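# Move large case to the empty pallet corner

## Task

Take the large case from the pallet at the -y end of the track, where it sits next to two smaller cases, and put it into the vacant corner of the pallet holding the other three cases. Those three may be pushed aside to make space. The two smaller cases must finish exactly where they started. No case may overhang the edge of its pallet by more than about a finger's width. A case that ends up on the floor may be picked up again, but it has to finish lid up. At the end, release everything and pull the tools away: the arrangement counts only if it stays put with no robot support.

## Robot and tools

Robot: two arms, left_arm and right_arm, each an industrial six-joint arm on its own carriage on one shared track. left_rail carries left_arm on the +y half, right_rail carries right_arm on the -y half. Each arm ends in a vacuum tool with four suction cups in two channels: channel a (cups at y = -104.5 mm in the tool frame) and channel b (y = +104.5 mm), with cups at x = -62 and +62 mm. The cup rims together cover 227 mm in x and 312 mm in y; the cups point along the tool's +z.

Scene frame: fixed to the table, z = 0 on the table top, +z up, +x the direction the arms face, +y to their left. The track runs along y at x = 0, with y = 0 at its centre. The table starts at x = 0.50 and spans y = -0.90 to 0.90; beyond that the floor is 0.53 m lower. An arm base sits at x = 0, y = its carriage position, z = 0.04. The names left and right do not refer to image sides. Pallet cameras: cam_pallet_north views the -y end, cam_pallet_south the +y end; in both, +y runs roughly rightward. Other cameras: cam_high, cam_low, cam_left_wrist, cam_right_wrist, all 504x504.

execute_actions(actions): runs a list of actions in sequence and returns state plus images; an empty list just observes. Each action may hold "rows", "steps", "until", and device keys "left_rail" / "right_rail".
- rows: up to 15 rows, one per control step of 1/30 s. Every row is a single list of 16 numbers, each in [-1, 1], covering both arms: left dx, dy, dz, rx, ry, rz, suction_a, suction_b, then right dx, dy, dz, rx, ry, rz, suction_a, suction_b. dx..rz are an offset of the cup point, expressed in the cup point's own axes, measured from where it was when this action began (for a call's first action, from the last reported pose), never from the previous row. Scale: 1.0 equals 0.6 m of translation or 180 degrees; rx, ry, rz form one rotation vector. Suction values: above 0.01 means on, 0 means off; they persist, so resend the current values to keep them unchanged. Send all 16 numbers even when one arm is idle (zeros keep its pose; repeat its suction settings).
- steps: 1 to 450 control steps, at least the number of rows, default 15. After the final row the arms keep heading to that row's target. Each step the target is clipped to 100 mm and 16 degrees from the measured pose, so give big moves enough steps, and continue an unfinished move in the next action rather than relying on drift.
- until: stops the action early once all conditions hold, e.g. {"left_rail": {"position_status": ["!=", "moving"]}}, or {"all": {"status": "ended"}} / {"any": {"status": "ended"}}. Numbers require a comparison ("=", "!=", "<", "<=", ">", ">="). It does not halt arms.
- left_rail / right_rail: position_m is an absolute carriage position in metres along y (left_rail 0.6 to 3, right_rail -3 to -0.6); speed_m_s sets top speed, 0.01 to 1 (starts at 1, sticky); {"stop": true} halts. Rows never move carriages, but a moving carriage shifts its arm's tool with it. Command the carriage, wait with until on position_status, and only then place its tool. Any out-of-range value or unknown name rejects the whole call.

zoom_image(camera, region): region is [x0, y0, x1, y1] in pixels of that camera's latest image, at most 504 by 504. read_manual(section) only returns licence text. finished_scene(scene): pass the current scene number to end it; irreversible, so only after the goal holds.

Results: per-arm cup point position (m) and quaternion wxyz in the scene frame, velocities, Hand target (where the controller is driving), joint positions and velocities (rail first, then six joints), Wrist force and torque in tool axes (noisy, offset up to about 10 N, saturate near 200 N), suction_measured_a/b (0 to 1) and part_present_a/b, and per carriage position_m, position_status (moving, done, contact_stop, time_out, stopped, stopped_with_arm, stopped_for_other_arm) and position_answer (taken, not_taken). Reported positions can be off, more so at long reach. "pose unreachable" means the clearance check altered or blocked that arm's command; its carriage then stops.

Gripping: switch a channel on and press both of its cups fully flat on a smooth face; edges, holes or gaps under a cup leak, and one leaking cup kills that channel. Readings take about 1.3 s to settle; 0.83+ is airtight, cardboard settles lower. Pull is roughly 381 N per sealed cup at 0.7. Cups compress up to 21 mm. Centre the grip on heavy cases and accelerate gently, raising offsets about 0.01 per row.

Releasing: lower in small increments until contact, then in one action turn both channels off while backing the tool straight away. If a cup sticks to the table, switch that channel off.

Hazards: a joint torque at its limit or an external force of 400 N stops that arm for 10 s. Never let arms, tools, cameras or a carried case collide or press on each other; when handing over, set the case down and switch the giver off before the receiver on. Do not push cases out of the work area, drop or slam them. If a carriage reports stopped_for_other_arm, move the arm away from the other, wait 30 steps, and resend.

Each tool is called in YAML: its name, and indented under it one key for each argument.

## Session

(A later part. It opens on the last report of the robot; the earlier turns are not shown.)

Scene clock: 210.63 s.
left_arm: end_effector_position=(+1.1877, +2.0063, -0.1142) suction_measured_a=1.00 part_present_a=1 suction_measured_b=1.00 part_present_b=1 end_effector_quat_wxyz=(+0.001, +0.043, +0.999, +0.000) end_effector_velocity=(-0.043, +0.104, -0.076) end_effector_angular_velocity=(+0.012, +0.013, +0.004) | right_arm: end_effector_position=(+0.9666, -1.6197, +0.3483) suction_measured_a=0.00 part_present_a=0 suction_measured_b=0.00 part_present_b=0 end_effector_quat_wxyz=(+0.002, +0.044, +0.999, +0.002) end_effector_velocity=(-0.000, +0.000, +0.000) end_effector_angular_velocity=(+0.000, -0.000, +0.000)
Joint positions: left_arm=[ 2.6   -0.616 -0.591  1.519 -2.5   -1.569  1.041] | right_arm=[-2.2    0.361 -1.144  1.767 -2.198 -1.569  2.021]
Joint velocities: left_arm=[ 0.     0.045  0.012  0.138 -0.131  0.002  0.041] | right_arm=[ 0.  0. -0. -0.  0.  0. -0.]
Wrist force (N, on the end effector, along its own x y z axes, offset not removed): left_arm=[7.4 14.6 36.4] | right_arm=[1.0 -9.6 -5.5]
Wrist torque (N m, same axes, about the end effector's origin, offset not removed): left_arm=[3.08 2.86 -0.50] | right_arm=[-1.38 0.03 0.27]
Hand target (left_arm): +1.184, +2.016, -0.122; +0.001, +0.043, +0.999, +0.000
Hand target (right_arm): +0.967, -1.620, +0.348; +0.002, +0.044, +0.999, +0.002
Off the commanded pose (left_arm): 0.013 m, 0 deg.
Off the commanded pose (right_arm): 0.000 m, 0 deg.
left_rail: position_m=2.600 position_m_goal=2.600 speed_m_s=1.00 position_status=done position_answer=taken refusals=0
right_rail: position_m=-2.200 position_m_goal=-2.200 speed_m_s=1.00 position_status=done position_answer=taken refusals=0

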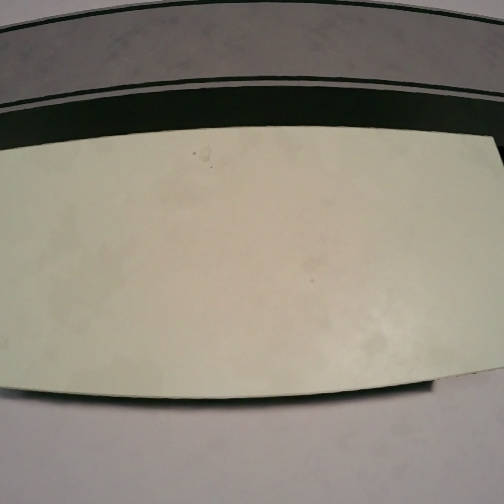

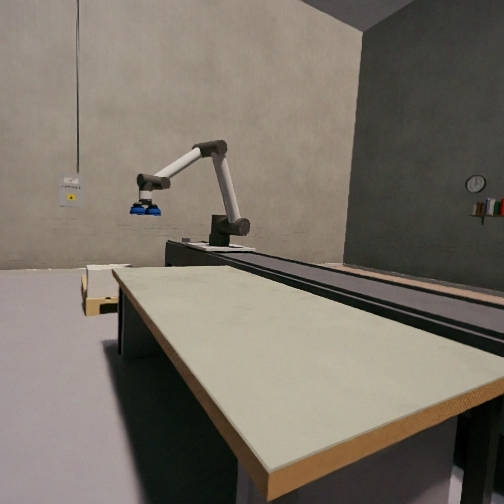

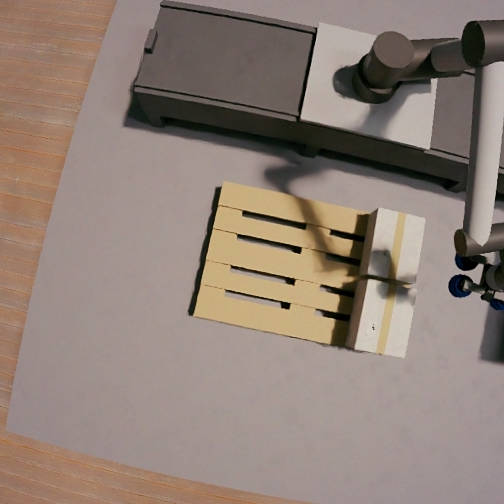

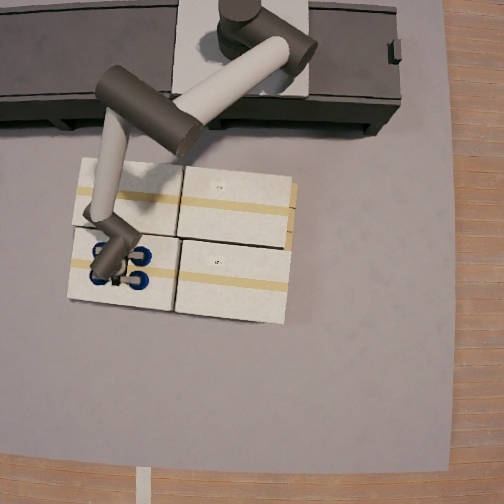

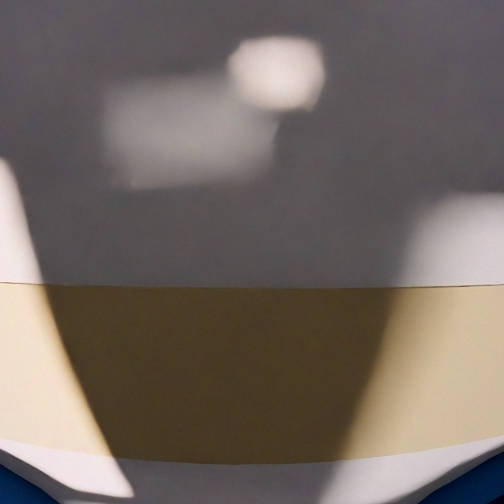

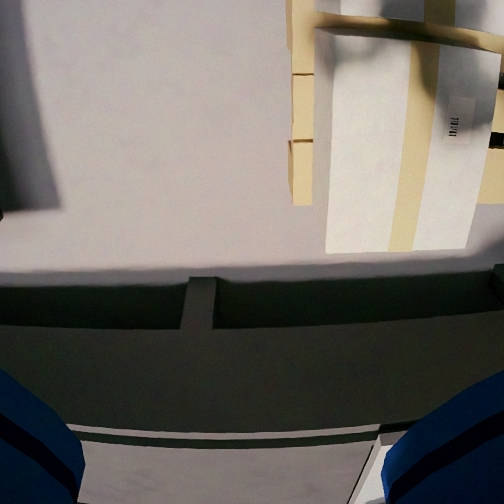

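execute_actions:
  actions: []

zoom_image:
  camera: "cam_pallet_south"
  region: [50, 200, 210, 330]

Scene clock: 212.60 s.
left_arm: end_effector_position=(+1.1838, +2.0159, -0.1217) suction_measured_a=1.00 part_present_a=1 suction_measured_b=1.00 part_present_b=1 end_effector_quat_wxyz=(+0.001, +0.043, +0.999, +0.000) end_effector_velocity=(-0.000, +0.000, -0.000) end_effector_angular_velocity=(+0.000, +0.000, +0.000) | right_arm: end_effector_position=(+0.9666, -1.6197, +0.3483) suction_measured_a=0.00 part_present_a=0 suction_measured_b=0.00 part_present_b=0 end_effector_quat_wxyz=(+0.002, +0.044, +0.999, +0.002) end_effector_velocity=(-0.000, +0.000, +0.000) end_effector_angular_velocity=(+0.000, -0.000, +0.000)
Joint positions: left_arm=[ 2.6   -0.612 -0.59   1.532 -2.515 -1.569  1.046] | right_arm=[-2.2    0.361 -1.144  1.767 -2.198 -1.569  2.021]
Joint velocities: left_arm=[ 0. -0.  0.  0. -0.  0. -0.] | right_arm=[ 0. -0. -0. -0.  0.  0. -0.]
Wrist force (N, on the end effector, along its own x y z axes, offset not removed): left_arm=[-1.0 -5.5 31.4] | right_arm=[1.2 -5.8 -5.9]
Wrist torque (N m, same axes, about the end effector's origin, offset not removed): left_arm=[4.55 1.89 -0.05] | right_arm=[-0.97 0.07 0.33]
Hand target (left_arm): +1.184, +2.016, -0.122; +0.001, +0.043, +0.999, +0.000
Hand target (right_arm): +0.967, -1.620, +0.348; +0.002, +0.044, +0.999, +0.002
Off the commanded pose (left_arm): 0.000 m, 0 deg.
Off the commanded pose (right_arm): 0.000 m, 0 deg.
left_rail: position_m=2.600 position_m_goal=2.600 speed_m_s=1.00 position_status=done position_answer=taken refusals=0
right_rail: position_m=-2.200 position_m_goal=-2.200 speed_m_s=1.00 position_status=done position_answer=taken refusals=0

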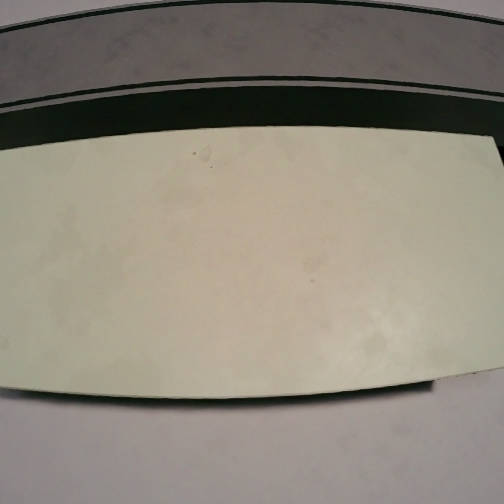

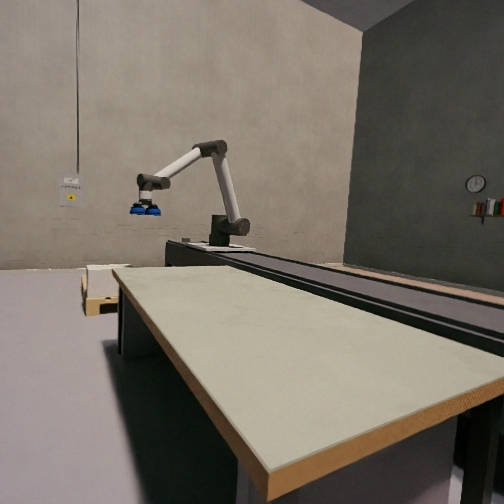

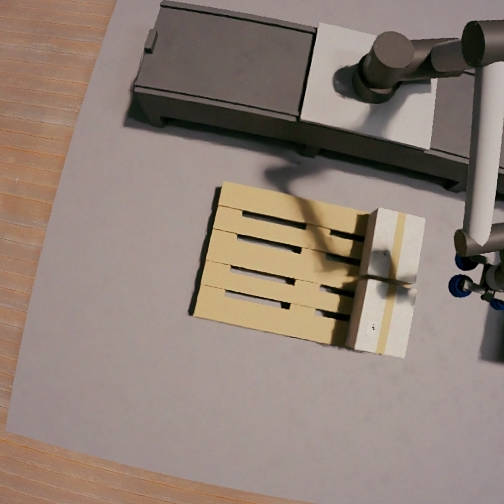

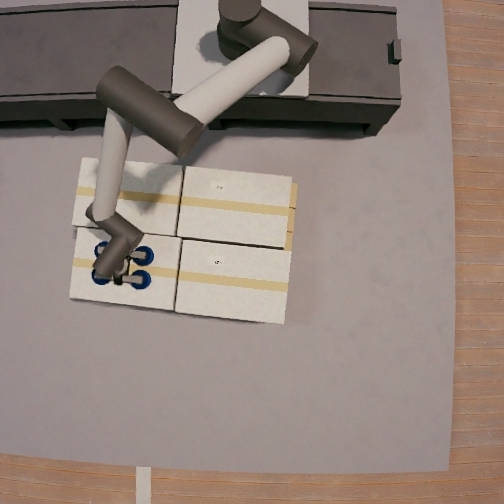

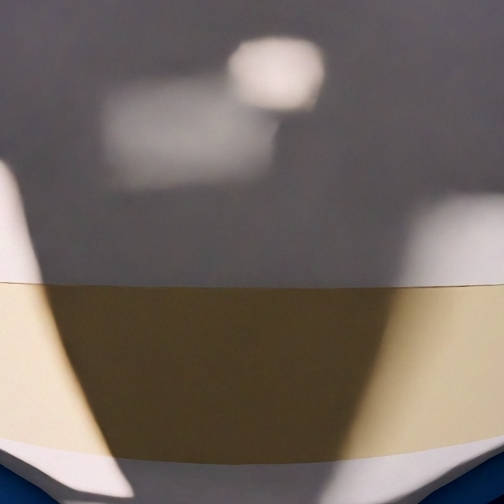

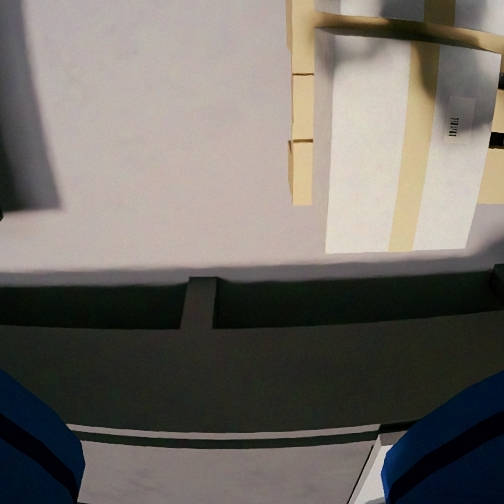

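Region (50, 200, 210, 330) of cam_pallet_south's 504x504 image, scaled by 3.150, with more detail than that image has; it fills the top 410 rows of this view, and the rest is white.

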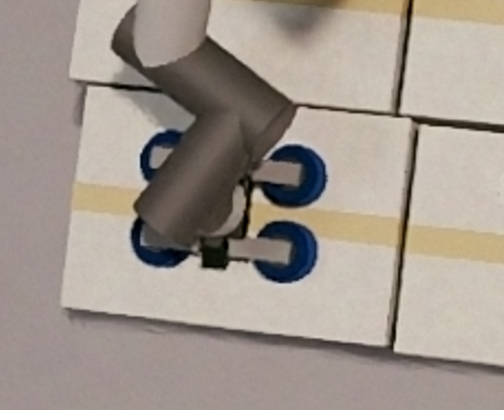

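execute_actions:
  actions:
    - {"rows": [[0,0,0.004,0,0,0,1,1,0,0,0,0,0,0,0,0]], "steps": 2}

Scene clock: 216.73 s.
left_arm: end_effector_position=(+1.1838, +2.0159, -0.1222) suction_measured_a=1.00 part_present_a=1 suction_measured_b=1.00 part_present_b=1 end_effector_quat_wxyz=(+0.001, +0.043, +0.999, +0.000) end_effector_velocity=(-0.001, +0.001, -0.015) end_effector_angular_velocity=(-0.001, -0.001, -0.000) | right_arm: end_effector_position=(+0.9666, -1.6197, +0.3483) suction_measured_a=0.00 part_present_a=0 suction_measured_b=0.00 part_present_b=0 end_effector_quat_wxyz=(+0.002, +0.044, +0.999, +0.002) end_effector_velocity=(-0.000, +0.000, +0.000) end_effector_angular_velocity=(+0.000, -0.000, -0.000)
Joint positions: left_arm=[ 2.6   -0.612 -0.589  1.532 -2.515 -1.569  1.046] | right_arm=[-2.2    0.361 -1.144  1.767 -2.198 -1.569  2.021]
Joint velocities: left_arm=[ 0.     0.     0.013 -0.    -0.015  0.     0.   ] | right_arm=[ 0.  0. -0. -0.  0.  0.  0.]
Wrist force (N, on the end effector, along its own x y z axes, offset not removed): left_arm=[0.8 -4.2 21.7] | right_arm=[-1.8 -2.4 -1.7]
Wrist torque (N m, same axes, about the end effector's origin, offset not removed): left_arm=[4.40 1.84 -0.05] | right_arm=[-0.62 0.33 0.32]
Hand target (left_arm): +1.184, +2.016, -0.124; +0.001, +0.043, +0.999, +0.000
Hand target (right_arm): +0.967, -1.620, +0.348; +0.002, +0.044, +0.999, +0.002
Off the commanded pose (left_arm): 0.002 m, 0 deg.
Off the commanded pose (right_arm): 0.000 m, 0 deg.
left_rail: position_m=2.600 position_m_goal=2.600 speed_m_s=1.00 position_status=done position_answer=taken refusals=0
right_rail: position_m=-2.200 position_m_goal=-2.200 speed_m_s=1.00 position_status=done position_answer=taken refusals=0

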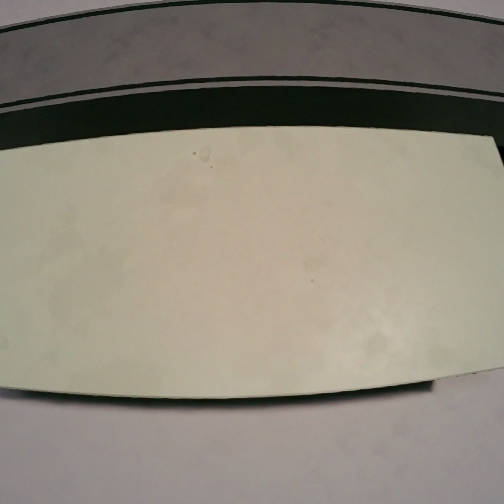

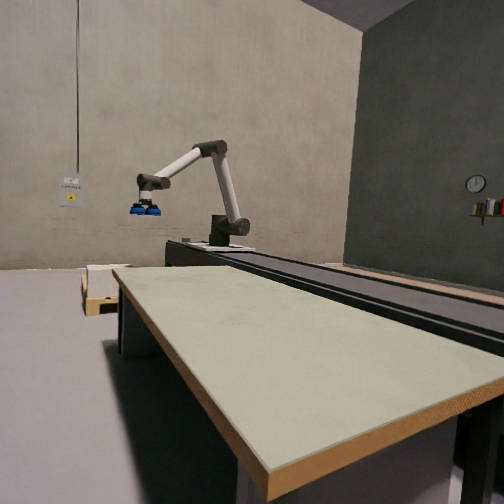

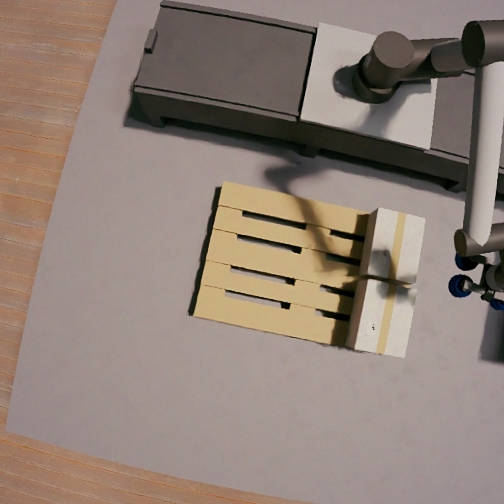

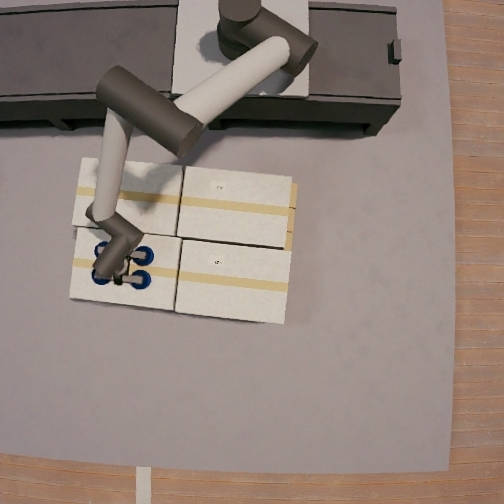

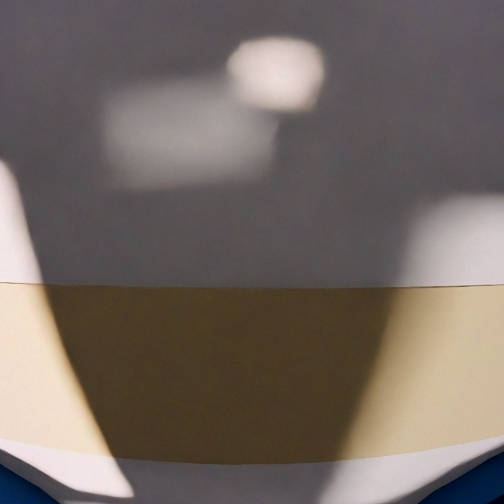

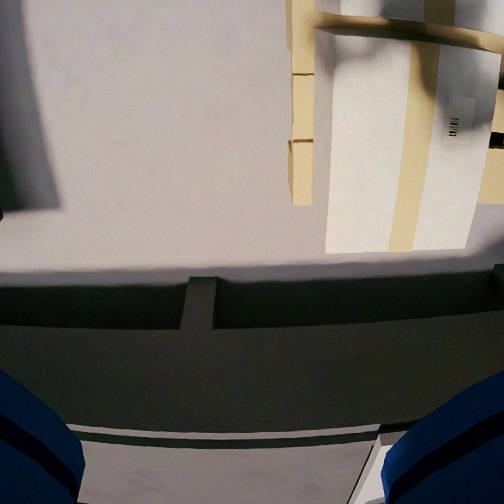

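execute_actions:
  actions: []

Scene clock: 218.47 s.
left_arm: end_effector_position=(+1.1838, +2.0159, -0.1241) suction_measured_a=1.00 part_present_a=1 suction_measured_b=1.00 part_present_b=1 end_effector_quat_wxyz=(+0.001, +0.043, +0.999, +0.000) end_effector_velocity=(+0.000, -0.000, +0.000) end_effector_angular_velocity=(-0.000, -0.000, +0.000) | right_arm: end_effector_position=(+0.9666, -1.6197, +0.3483) suction_measured_a=0.00 part_present_a=0 suction_measured_b=0.00 part_present_b=0 end_effector_quat_wxyz=(+0.002, +0.044, +0.999, +0.002) end_effector_velocity=(-0.000, +0.000, +0.000) end_effector_angular_velocity=(+0.000, -0.000, -0.000)
Joint positions: left_arm=[ 2.6   -0.612 -0.588  1.532 -2.517 -1.569  1.046] | right_arm=[-2.2    0.361 -1.144  1.767 -2.198 -1.569  2.021]
Joint velocities: left_arm=[ 0. -0.  0. -0. -0.  0. -0.] | right_arm=[ 0.  0. -0.  0.  0.  0.  0.]
Wrist force (N, on the end effector, along its own x y z axes, offset not removed): left_arm=[-2.8 -4.6 33.3] | right_arm=[0.2 -6.3 -3.5]
Wrist torque (N m, same axes, about the end effector's origin, offset not removed): left_arm=[4.63 2.25 -0.01] | right_arm=[-0.96 0.05 0.43]
Hand target (left_arm): +1.184, +2.016, -0.124; +0.001, +0.043, +0.999, +0.000
Hand target (right_arm): +0.967, -1.620, +0.348; +0.002, +0.044, +0.999, +0.002
Off the commanded pose (left_arm): 0.000 m, 0 deg.
Off the commanded pose (right_arm): 0.000 m, 0 deg.
left_rail: position_m=2.600 position_m_goal=2.600 speed_m_s=1.00 position_status=done position_answer=taken refusals=0
right_rail: position_m=-2.200 position_m_goal=-2.200 speed_m_s=1.00 position_status=done position_answer=taken refusals=0

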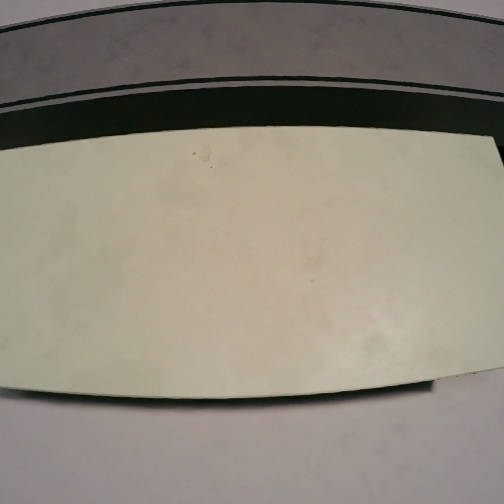

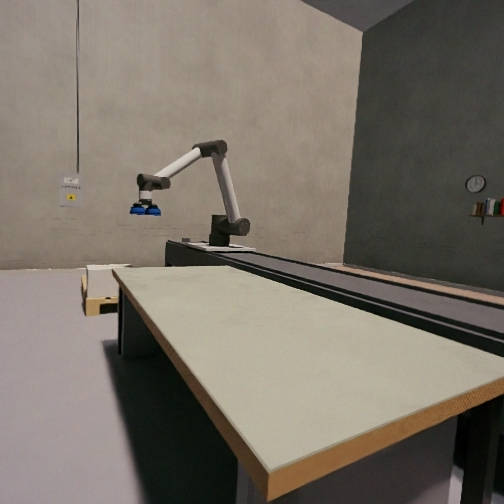

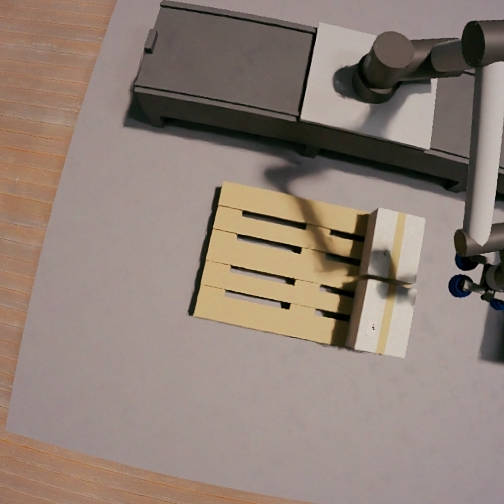

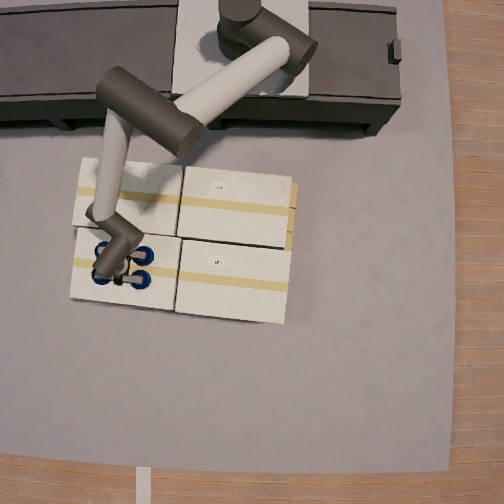

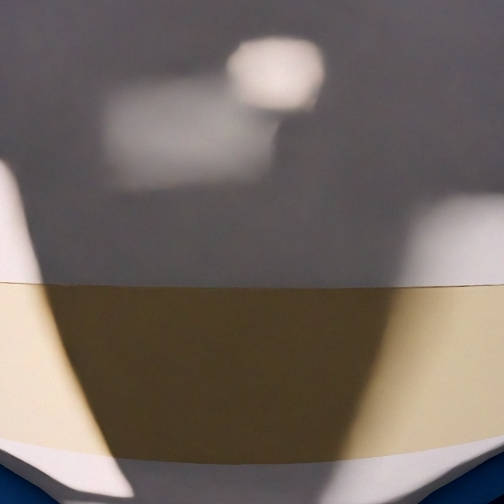

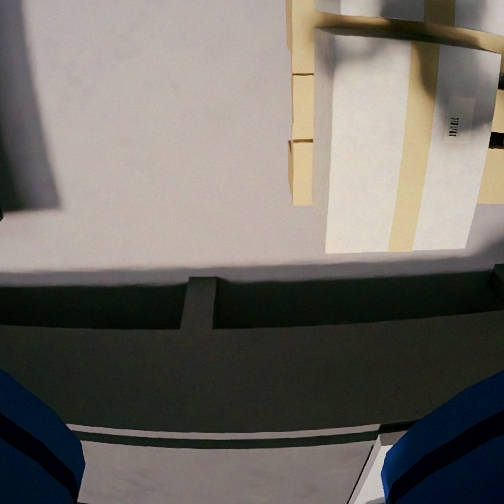

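execute_actions:
  actions:
    - {"rows": [[0,0,0.0022,0,0,0,1,1,0,0,0,0,0,0,0,0]], "steps": 2}

Scene clock: 221.37 s.
left_arm: end_effector_position=(+1.1838, +2.0159, -0.1244) suction_measured_a=1.00 part_present_a=1 suction_measured_b=1.00 part_present_b=1 end_effector_quat_wxyz=(+0.001, +0.043, +0.999, +0.000) end_effector_velocity=(+0.001, -0.001, -0.007) end_effector_angular_velocity=(-0.001, -0.002, +0.000) | right_arm: end_effector_position=(+0.9666, -1.6197, +0.3483) suction_measured_a=0.00 part_present_a=0 suction_measured_b=0.00 part_present_b=0 end_effector_quat_wxyz=(+0.002, +0.044, +0.999, +0.002) end_effector_velocity=(+0.000, -0.000, -0.000) end_effector_angular_velocity=(-0.000, +0.000, -0.000)
Joint positions: left_arm=[ 2.6   -0.612 -0.587  1.532 -2.517 -1.569  1.046] | right_arm=[-2.2    0.361 -1.144  1.767 -2.198 -1.569  2.021]
Joint velocities: left_arm=[ 0.     0.     0.007 -0.002 -0.008  0.    -0.   ] | right_arm=[ 0. -0.  0. -0.  0.  0.  0.]
Wrist force (N, on the end effector, along its own x y z axes, offset not removed): left_arm=[1.8 -3.9 27.6] | right_arm=[0.0 -7.8 -3.2]
Wrist torque (N m, same axes, about the end effector's origin, offset not removed): left_arm=[4.44 1.88 -0.03] | right_arm=[-1.22 0.23 0.39]
Hand target (left_arm): +1.184, +2.016, -0.125; +0.001, +0.043, +0.999, +0.000
Hand target (right_arm): +0.967, -1.620, +0.348; +0.002, +0.044, +0.999, +0.002
Off the commanded pose (left_arm): 0.001 m, 0 deg.
Off the commanded pose (right_arm): 0.000 m, 0 deg.
left_rail: position_m=2.600 position_m_goal=2.600 speed_m_s=1.00 position_status=done position_answer=taken refusals=0
right_rail: position_m=-2.200 position_m_goal=-2.200 speed_m_s=1.00 position_status=done position_answer=taken refusals=0

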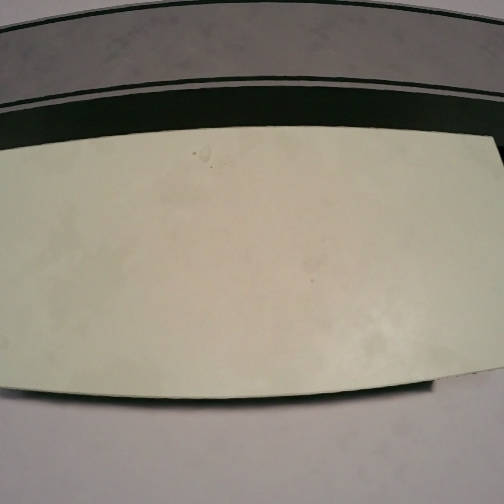

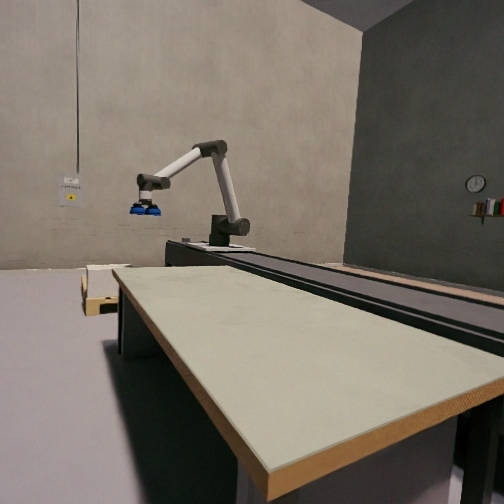

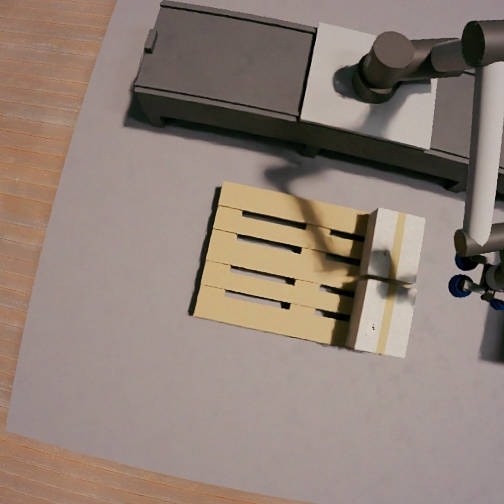

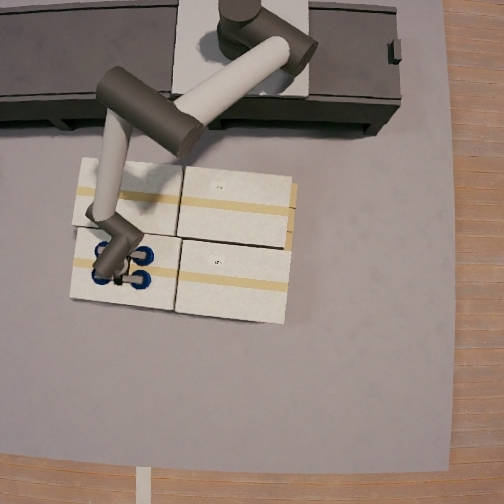

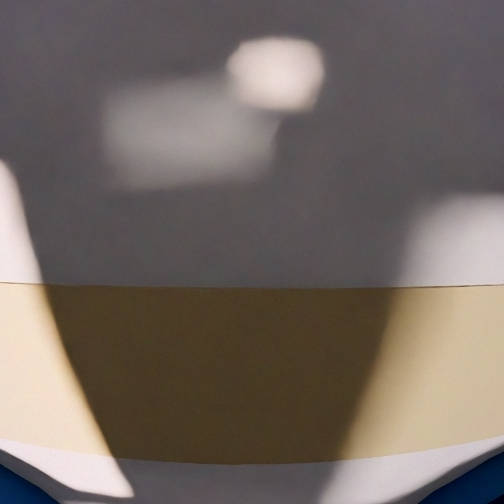

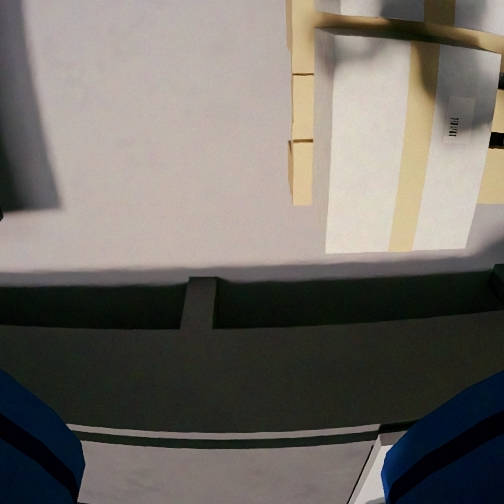

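execute_actions:
  actions: []

Scene clock: 222.70 s.
left_arm: end_effector_position=(+1.1839, +2.0159, -0.1254) suction_measured_a=1.00 part_present_a=1 suction_measured_b=1.00 part_present_b=1 end_effector_quat_wxyz=(+0.001, +0.043, +0.999, +0.000) end_effector_velocity=(-0.000, +0.000, -0.000) end_effector_angular_velocity=(+0.000, +0.000, +0.000) | right_arm: end_effector_position=(+0.9666, -1.6197, +0.3483) suction_measured_a=0.00 part_present_a=0 suction_measured_b=0.00 part_present_b=0 end_effector_quat_wxyz=(+0.002, +0.044, +0.999, +0.002) end_effector_velocity=(+0.000, -0.000, -0.000) end_effector_angular_velocity=(-0.000, +0.000, +0.000)
Joint positions: left_arm=[ 2.6   -0.612 -0.586  1.531 -2.518 -1.569  1.046] | right_arm=[-2.2    0.361 -1.144  1.767 -2.198 -1.569  2.021]
Joint velocities: left_arm=[ 0.  0.  0.  0.  0.  0. -0.] | right_arm=[ 0. -0.  0. -0.  0.  0. -0.]
Wrist force (N, on the end effector, along its own x y z axes, offset not removed): left_arm=[7.4 -3.4 -2.5] | right_arm=[3.7 -7.3 -4.6]
Wrist torque (N m, same axes, about the end effector's origin, offset not removed): left_arm=[5.38 -2.75 -0.21] | right_arm=[-1.10 -0.26 0.43]
Hand target (left_arm): +1.184, +2.016, -0.125; +0.001, +0.043, +0.999, +0.000
Hand target (right_arm): +0.967, -1.620, +0.348; +0.002, +0.044, +0.999, +0.002
Off the commanded pose (left_arm): 0.000 m, 0 deg.
Off the commanded pose (right_arm): 0.000 m, 0 deg.
left_rail: position_m=2.600 position_m_goal=2.600 speed_m_s=1.00 position_status=done position_answer=taken refusals=0
right_rail: position_m=-2.200 position_m_goal=-2.200 speed_m_s=1.00 position_status=done position_answer=taken refusals=0

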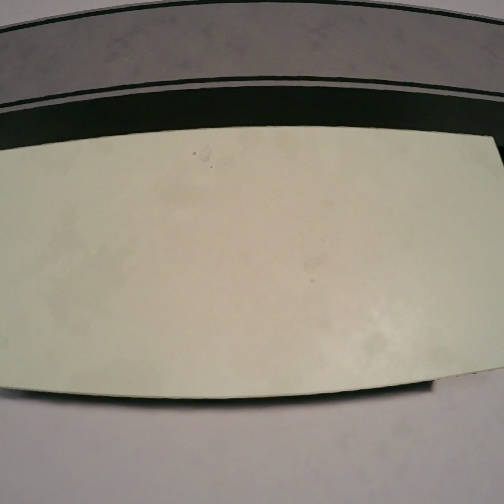

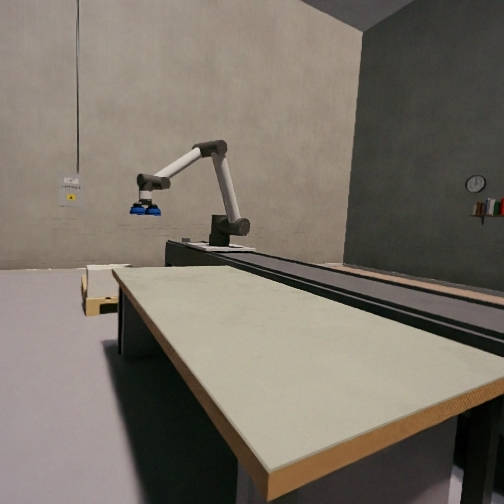

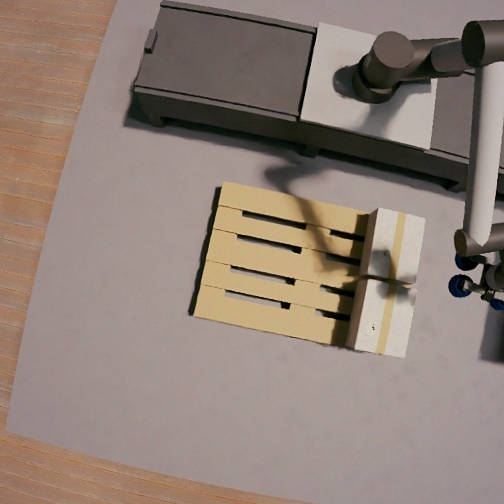

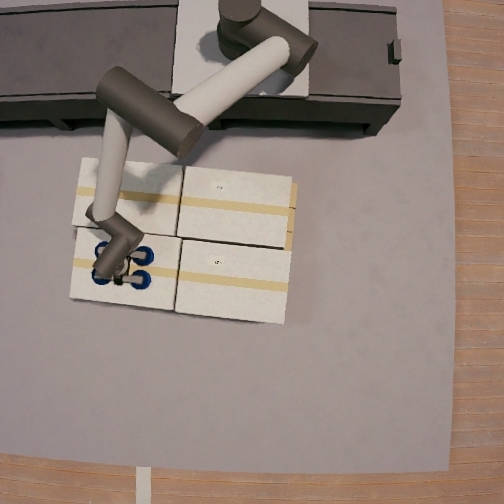

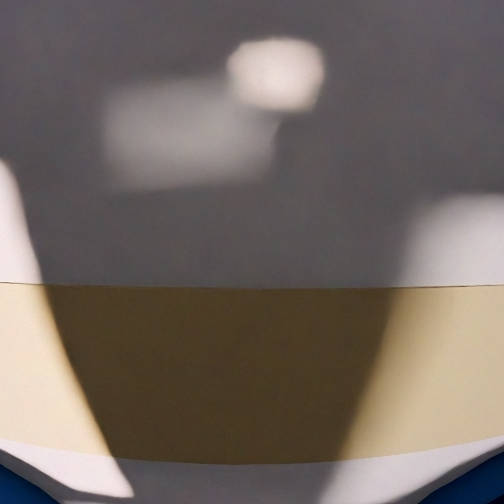

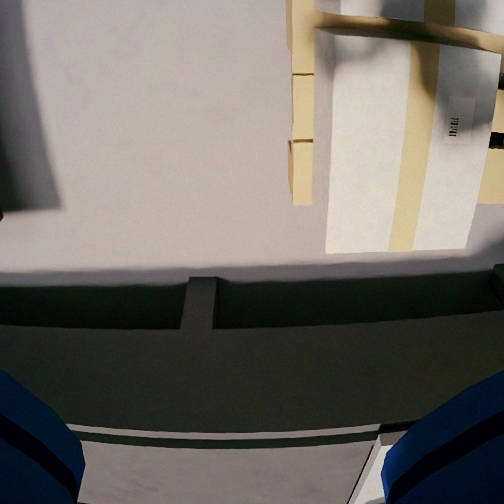

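execute_actions:
  actions:
    - {"rows": [[0,0,-0.003,0,0,0,0,0,0,0,0,0,0,0,0,0],[0,0,-0.007,0,0,0,0,0,0,0,0,0,0,0,0,0],[0,0,-0.012,0,0,0,0,0,0,0,0,0,0,0,0,0],[0,0,-0.017,0,0,0,0,0,0,0,0,0,0,0,0,0],[0,0,-0.022,0,0,0,0,0,0,0,0,0,0,0,0,0],[0,0,-0.027,0,0,0,0,0,0,0,0,0,0,0,0,0],[0,0,-0.032,0,0,0,0,0,0,0,0,0,0,0,0,0],[0,0,-0.037,0,0,0,0,0,0,0,0,0,0,0,0,0],[0,0,-0.045,0,0,0,0,0,0,0,0,0,0,0,0,0],[0,0,-0.06,0,0,0,0,0,0,0,0,0,0,0,0,0],[0,0,-0.085,0,0,0,0,0,0,0,0,0,0,0,0,0],[0,0,-0.12,0,0,0,0,0,0,0,0,0,0,0,0,0],[0,0,-0.16,0,0,0,0,0,0,0,0,0,0,0,0,0],[0,0,-0.21,0,0,0,0,0,0,0,0,0,0,0,0,0],[0,0,-0.3,0,0,0,0,0,0,0,0,0,0,0,0,0]], "steps": 17}
    - {"left_rail":{"position_m":1.85},"right_rail":{"position_m":-1.6},"steps":2}

Scene clock: 257.70 s.
left_arm: end_effector_position=(+1.1852, +2.0144, +0.0108) suction_measured_a=0.01 part_present_a=0 suction_measured_b=0.01 part_present_b=0 end_effector_quat_wxyz=(+0.002, +0.043, +0.999, -0.000) end_effector_velocity=(+0.001, -0.058, +0.418) end_effector_angular_velocity=(-0.008, -0.012, +0.003) | right_arm: end_effector_position=(+0.9666, -1.6183, +0.3483) suction_measured_a=0.00 part_present_a=0 suction_measured_b=0.00 part_present_b=0 end_effector_quat_wxyz=(+0.002, +0.044, +0.999, +0.002) end_effector_velocity=(-0.000, +0.066, +0.001) end_effector_angular_velocity=(+0.000, -0.000, +0.000)
Joint positions: left_arm=[ 2.599 -0.611 -0.708  1.54  -2.406 -1.569  1.046] | right_arm=[-2.199  0.361 -1.144  1.767 -2.198 -1.569  2.021]
Joint velocities: left_arm=[-0.062  0.003 -0.36  -0.006  0.352 -0.     0.   ] | right_arm=[ 0.066  0.    -0.001 -0.     0.    -0.    -0.   ]
Wrist force (N, on the end effector, along its own x y z axes, offset not removed): left_arm=[-1.7 0.4 -11.8] | right_arm=[2.3 -11.4 -3.1]
Wrist torque (N m, same axes, about the end effector's origin, offset not removed): left_arm=[-0.29 0.08 -0.03] | right_arm=[-1.54 -0.13 0.37]
Hand target (left_arm): +1.184, +2.009, +0.053; +0.002, +0.043, +0.999, -0.000
Hand target (right_arm): +0.967, -1.613, +0.348; +0.002, +0.044, +0.999, +0.002
Off the commanded pose (left_arm): 0.044 m, 0 deg.
Off the commanded pose (right_arm): 0.000 m, 0 deg.
left_rail: position_m=2.599 position_m_goal=1.850 speed_m_s=1.00 position_status=moving position_answer=taken refusals=0
right_rail: position_m=-2.199 position_m_goal=-1.600 speed_m_s=1.00 position_status=moving position_answer=taken refusals=0

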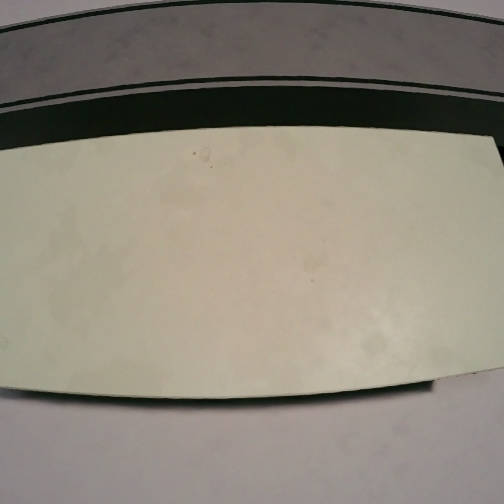

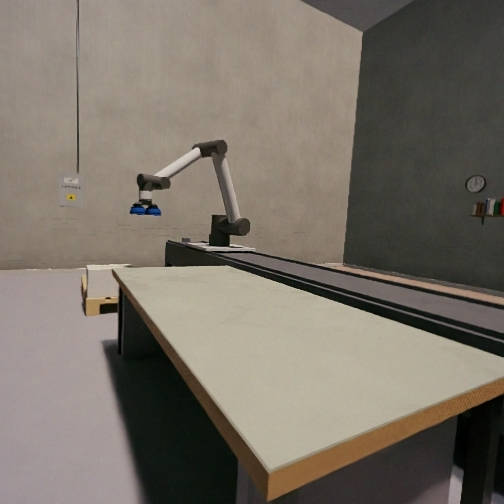

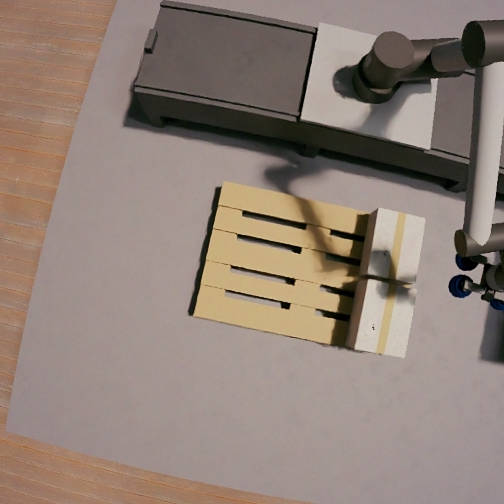

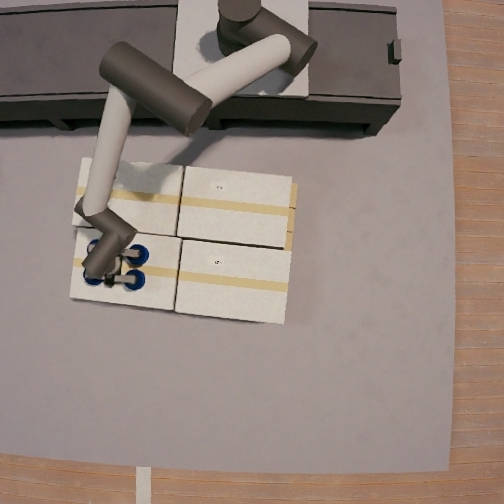

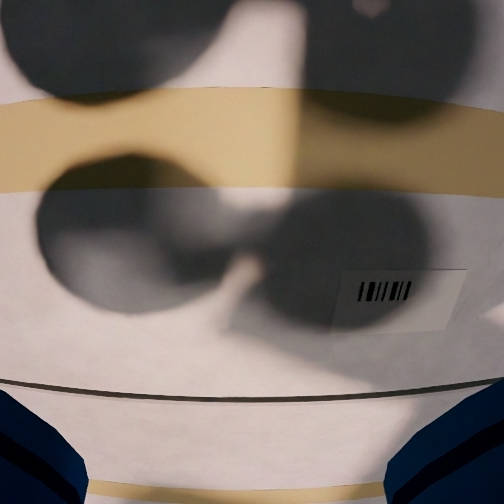

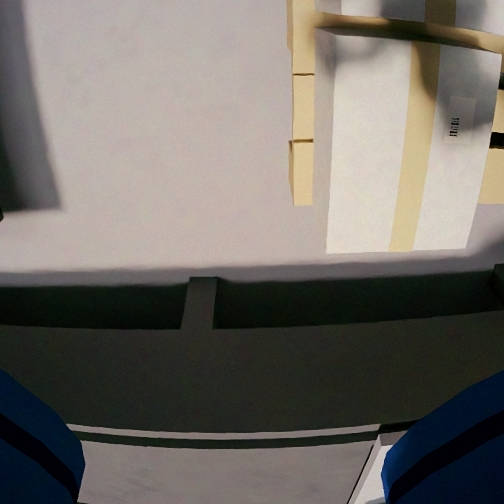

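Released cleanly; checking the final state once the rails have stopped.

execute_actions:
  actions: []

zoom_image:
  camera: "cam_pallet_south"
  region: [55, 145, 310, 335]

Scene clock: 259.87 s.
left_arm: end_effector_position=(+1.1841, +1.2660, +0.0531) suction_measured_a=0.01 part_present_a=0 suction_measured_b=0.01 part_present_b=0 end_effector_quat_wxyz=(+0.002, +0.043, +0.999, -0.000) end_effector_velocity=(-0.000, -0.000, -0.000) end_effector_angular_velocity=(+0.000, +0.000, -0.000) | right_arm: end_effector_position=(+0.9666, -1.0193, +0.3483) suction_measured_a=0.00 part_present_a=0 suction_measured_b=0.00 part_present_b=0 end_effector_quat_wxyz=(+0.002, +0.044, +0.999, +0.002) end_effector_velocity=(+0.000, -0.000, -0.000) end_effector_angular_velocity=(-0.000, +0.000, -0.000)
Joint positions: left_arm=[ 1.85  -0.611 -0.745  1.539 -2.368 -1.569  1.046] | right_arm=[-1.6    0.361 -1.144  1.767 -2.198 -1.569  2.021]
Joint velocities: left_arm=[ 0. -0.  0.  0.  0.  0. -0.] | right_arm=[ 0.  0.  0. -0. -0. -0.  0.]
Wrist force (N, on the end effector, along its own x y z axes, offset not removed): left_arm=[-1.1 -4.5 -3.6] | right_arm=[5.1 -6.8 -5.7]
Wrist torque (N m, same axes, about the end effector's origin, offset not removed): left_arm=[-0.81 0.08 -0.01] | right_arm=[-1.07 -0.51 0.38]
Hand target (left_arm): +1.184, +1.266, +0.053; +0.002, +0.043, +0.999, -0.000
Hand target (right_arm): +0.967, -1.020, +0.348; +0.002, +0.044, +0.999, +0.002
Off the commanded pose (left_arm): 0.002 m, 0 deg.
Off the commanded pose (right_arm): 0.000 m, 0 deg.
left_rail: position_m=1.850 position_m_goal=1.850 speed_m_s=1.00 position_status=done position_answer=taken refusals=0
right_rail: position_m=-1.600 position_m_goal=-1.600 speed_m_s=1.00 position_status=done position_answer=taken refusals=0

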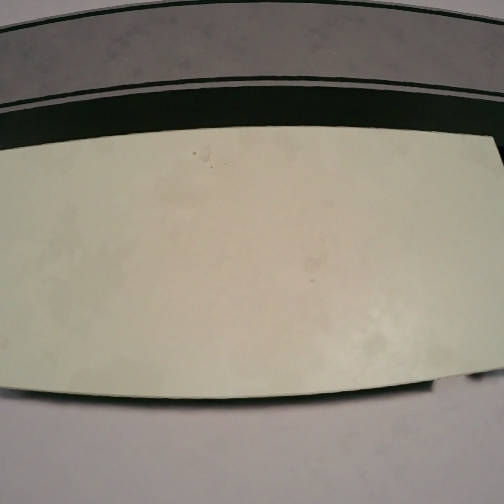

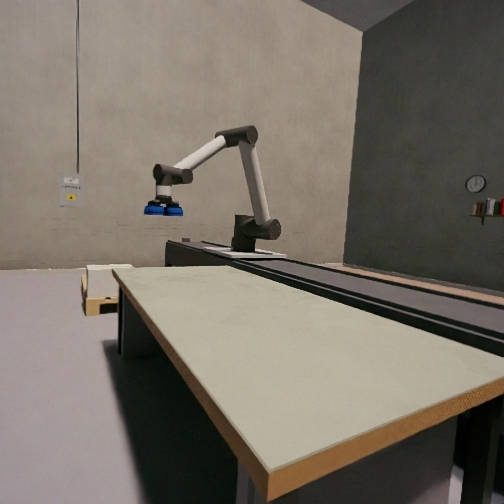

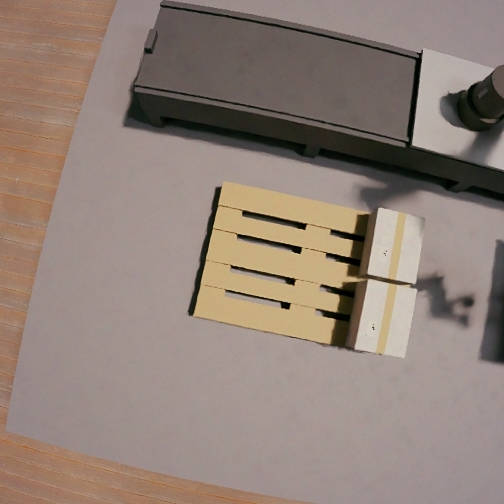

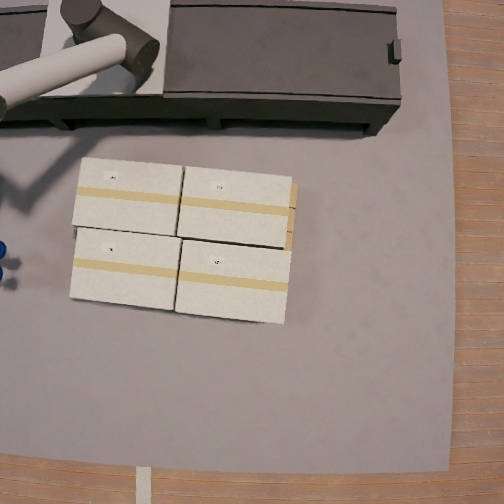

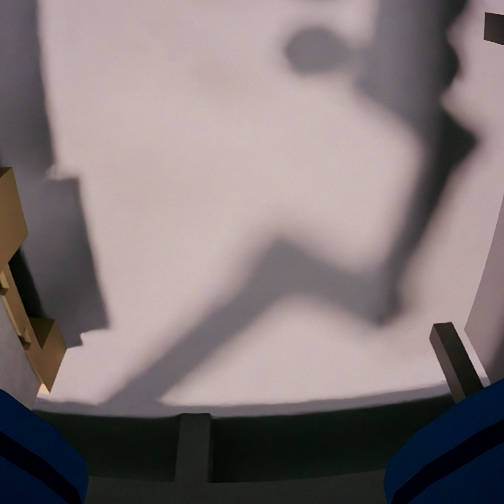

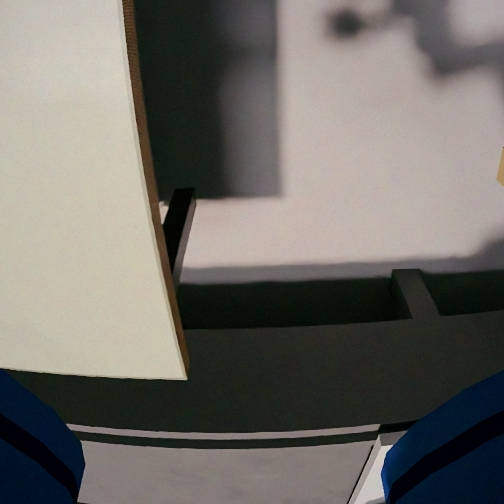

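Region (55, 145, 310, 335) of cam_pallet_south's 504x504 image, scaled by 1.976, with more detail than that image has; it fills the top 376 rows of this view, and the rest is white.

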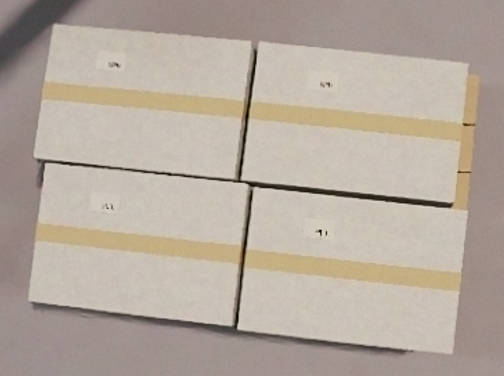

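finished_scene:
  scene: 2

The scene is finished: the task was done.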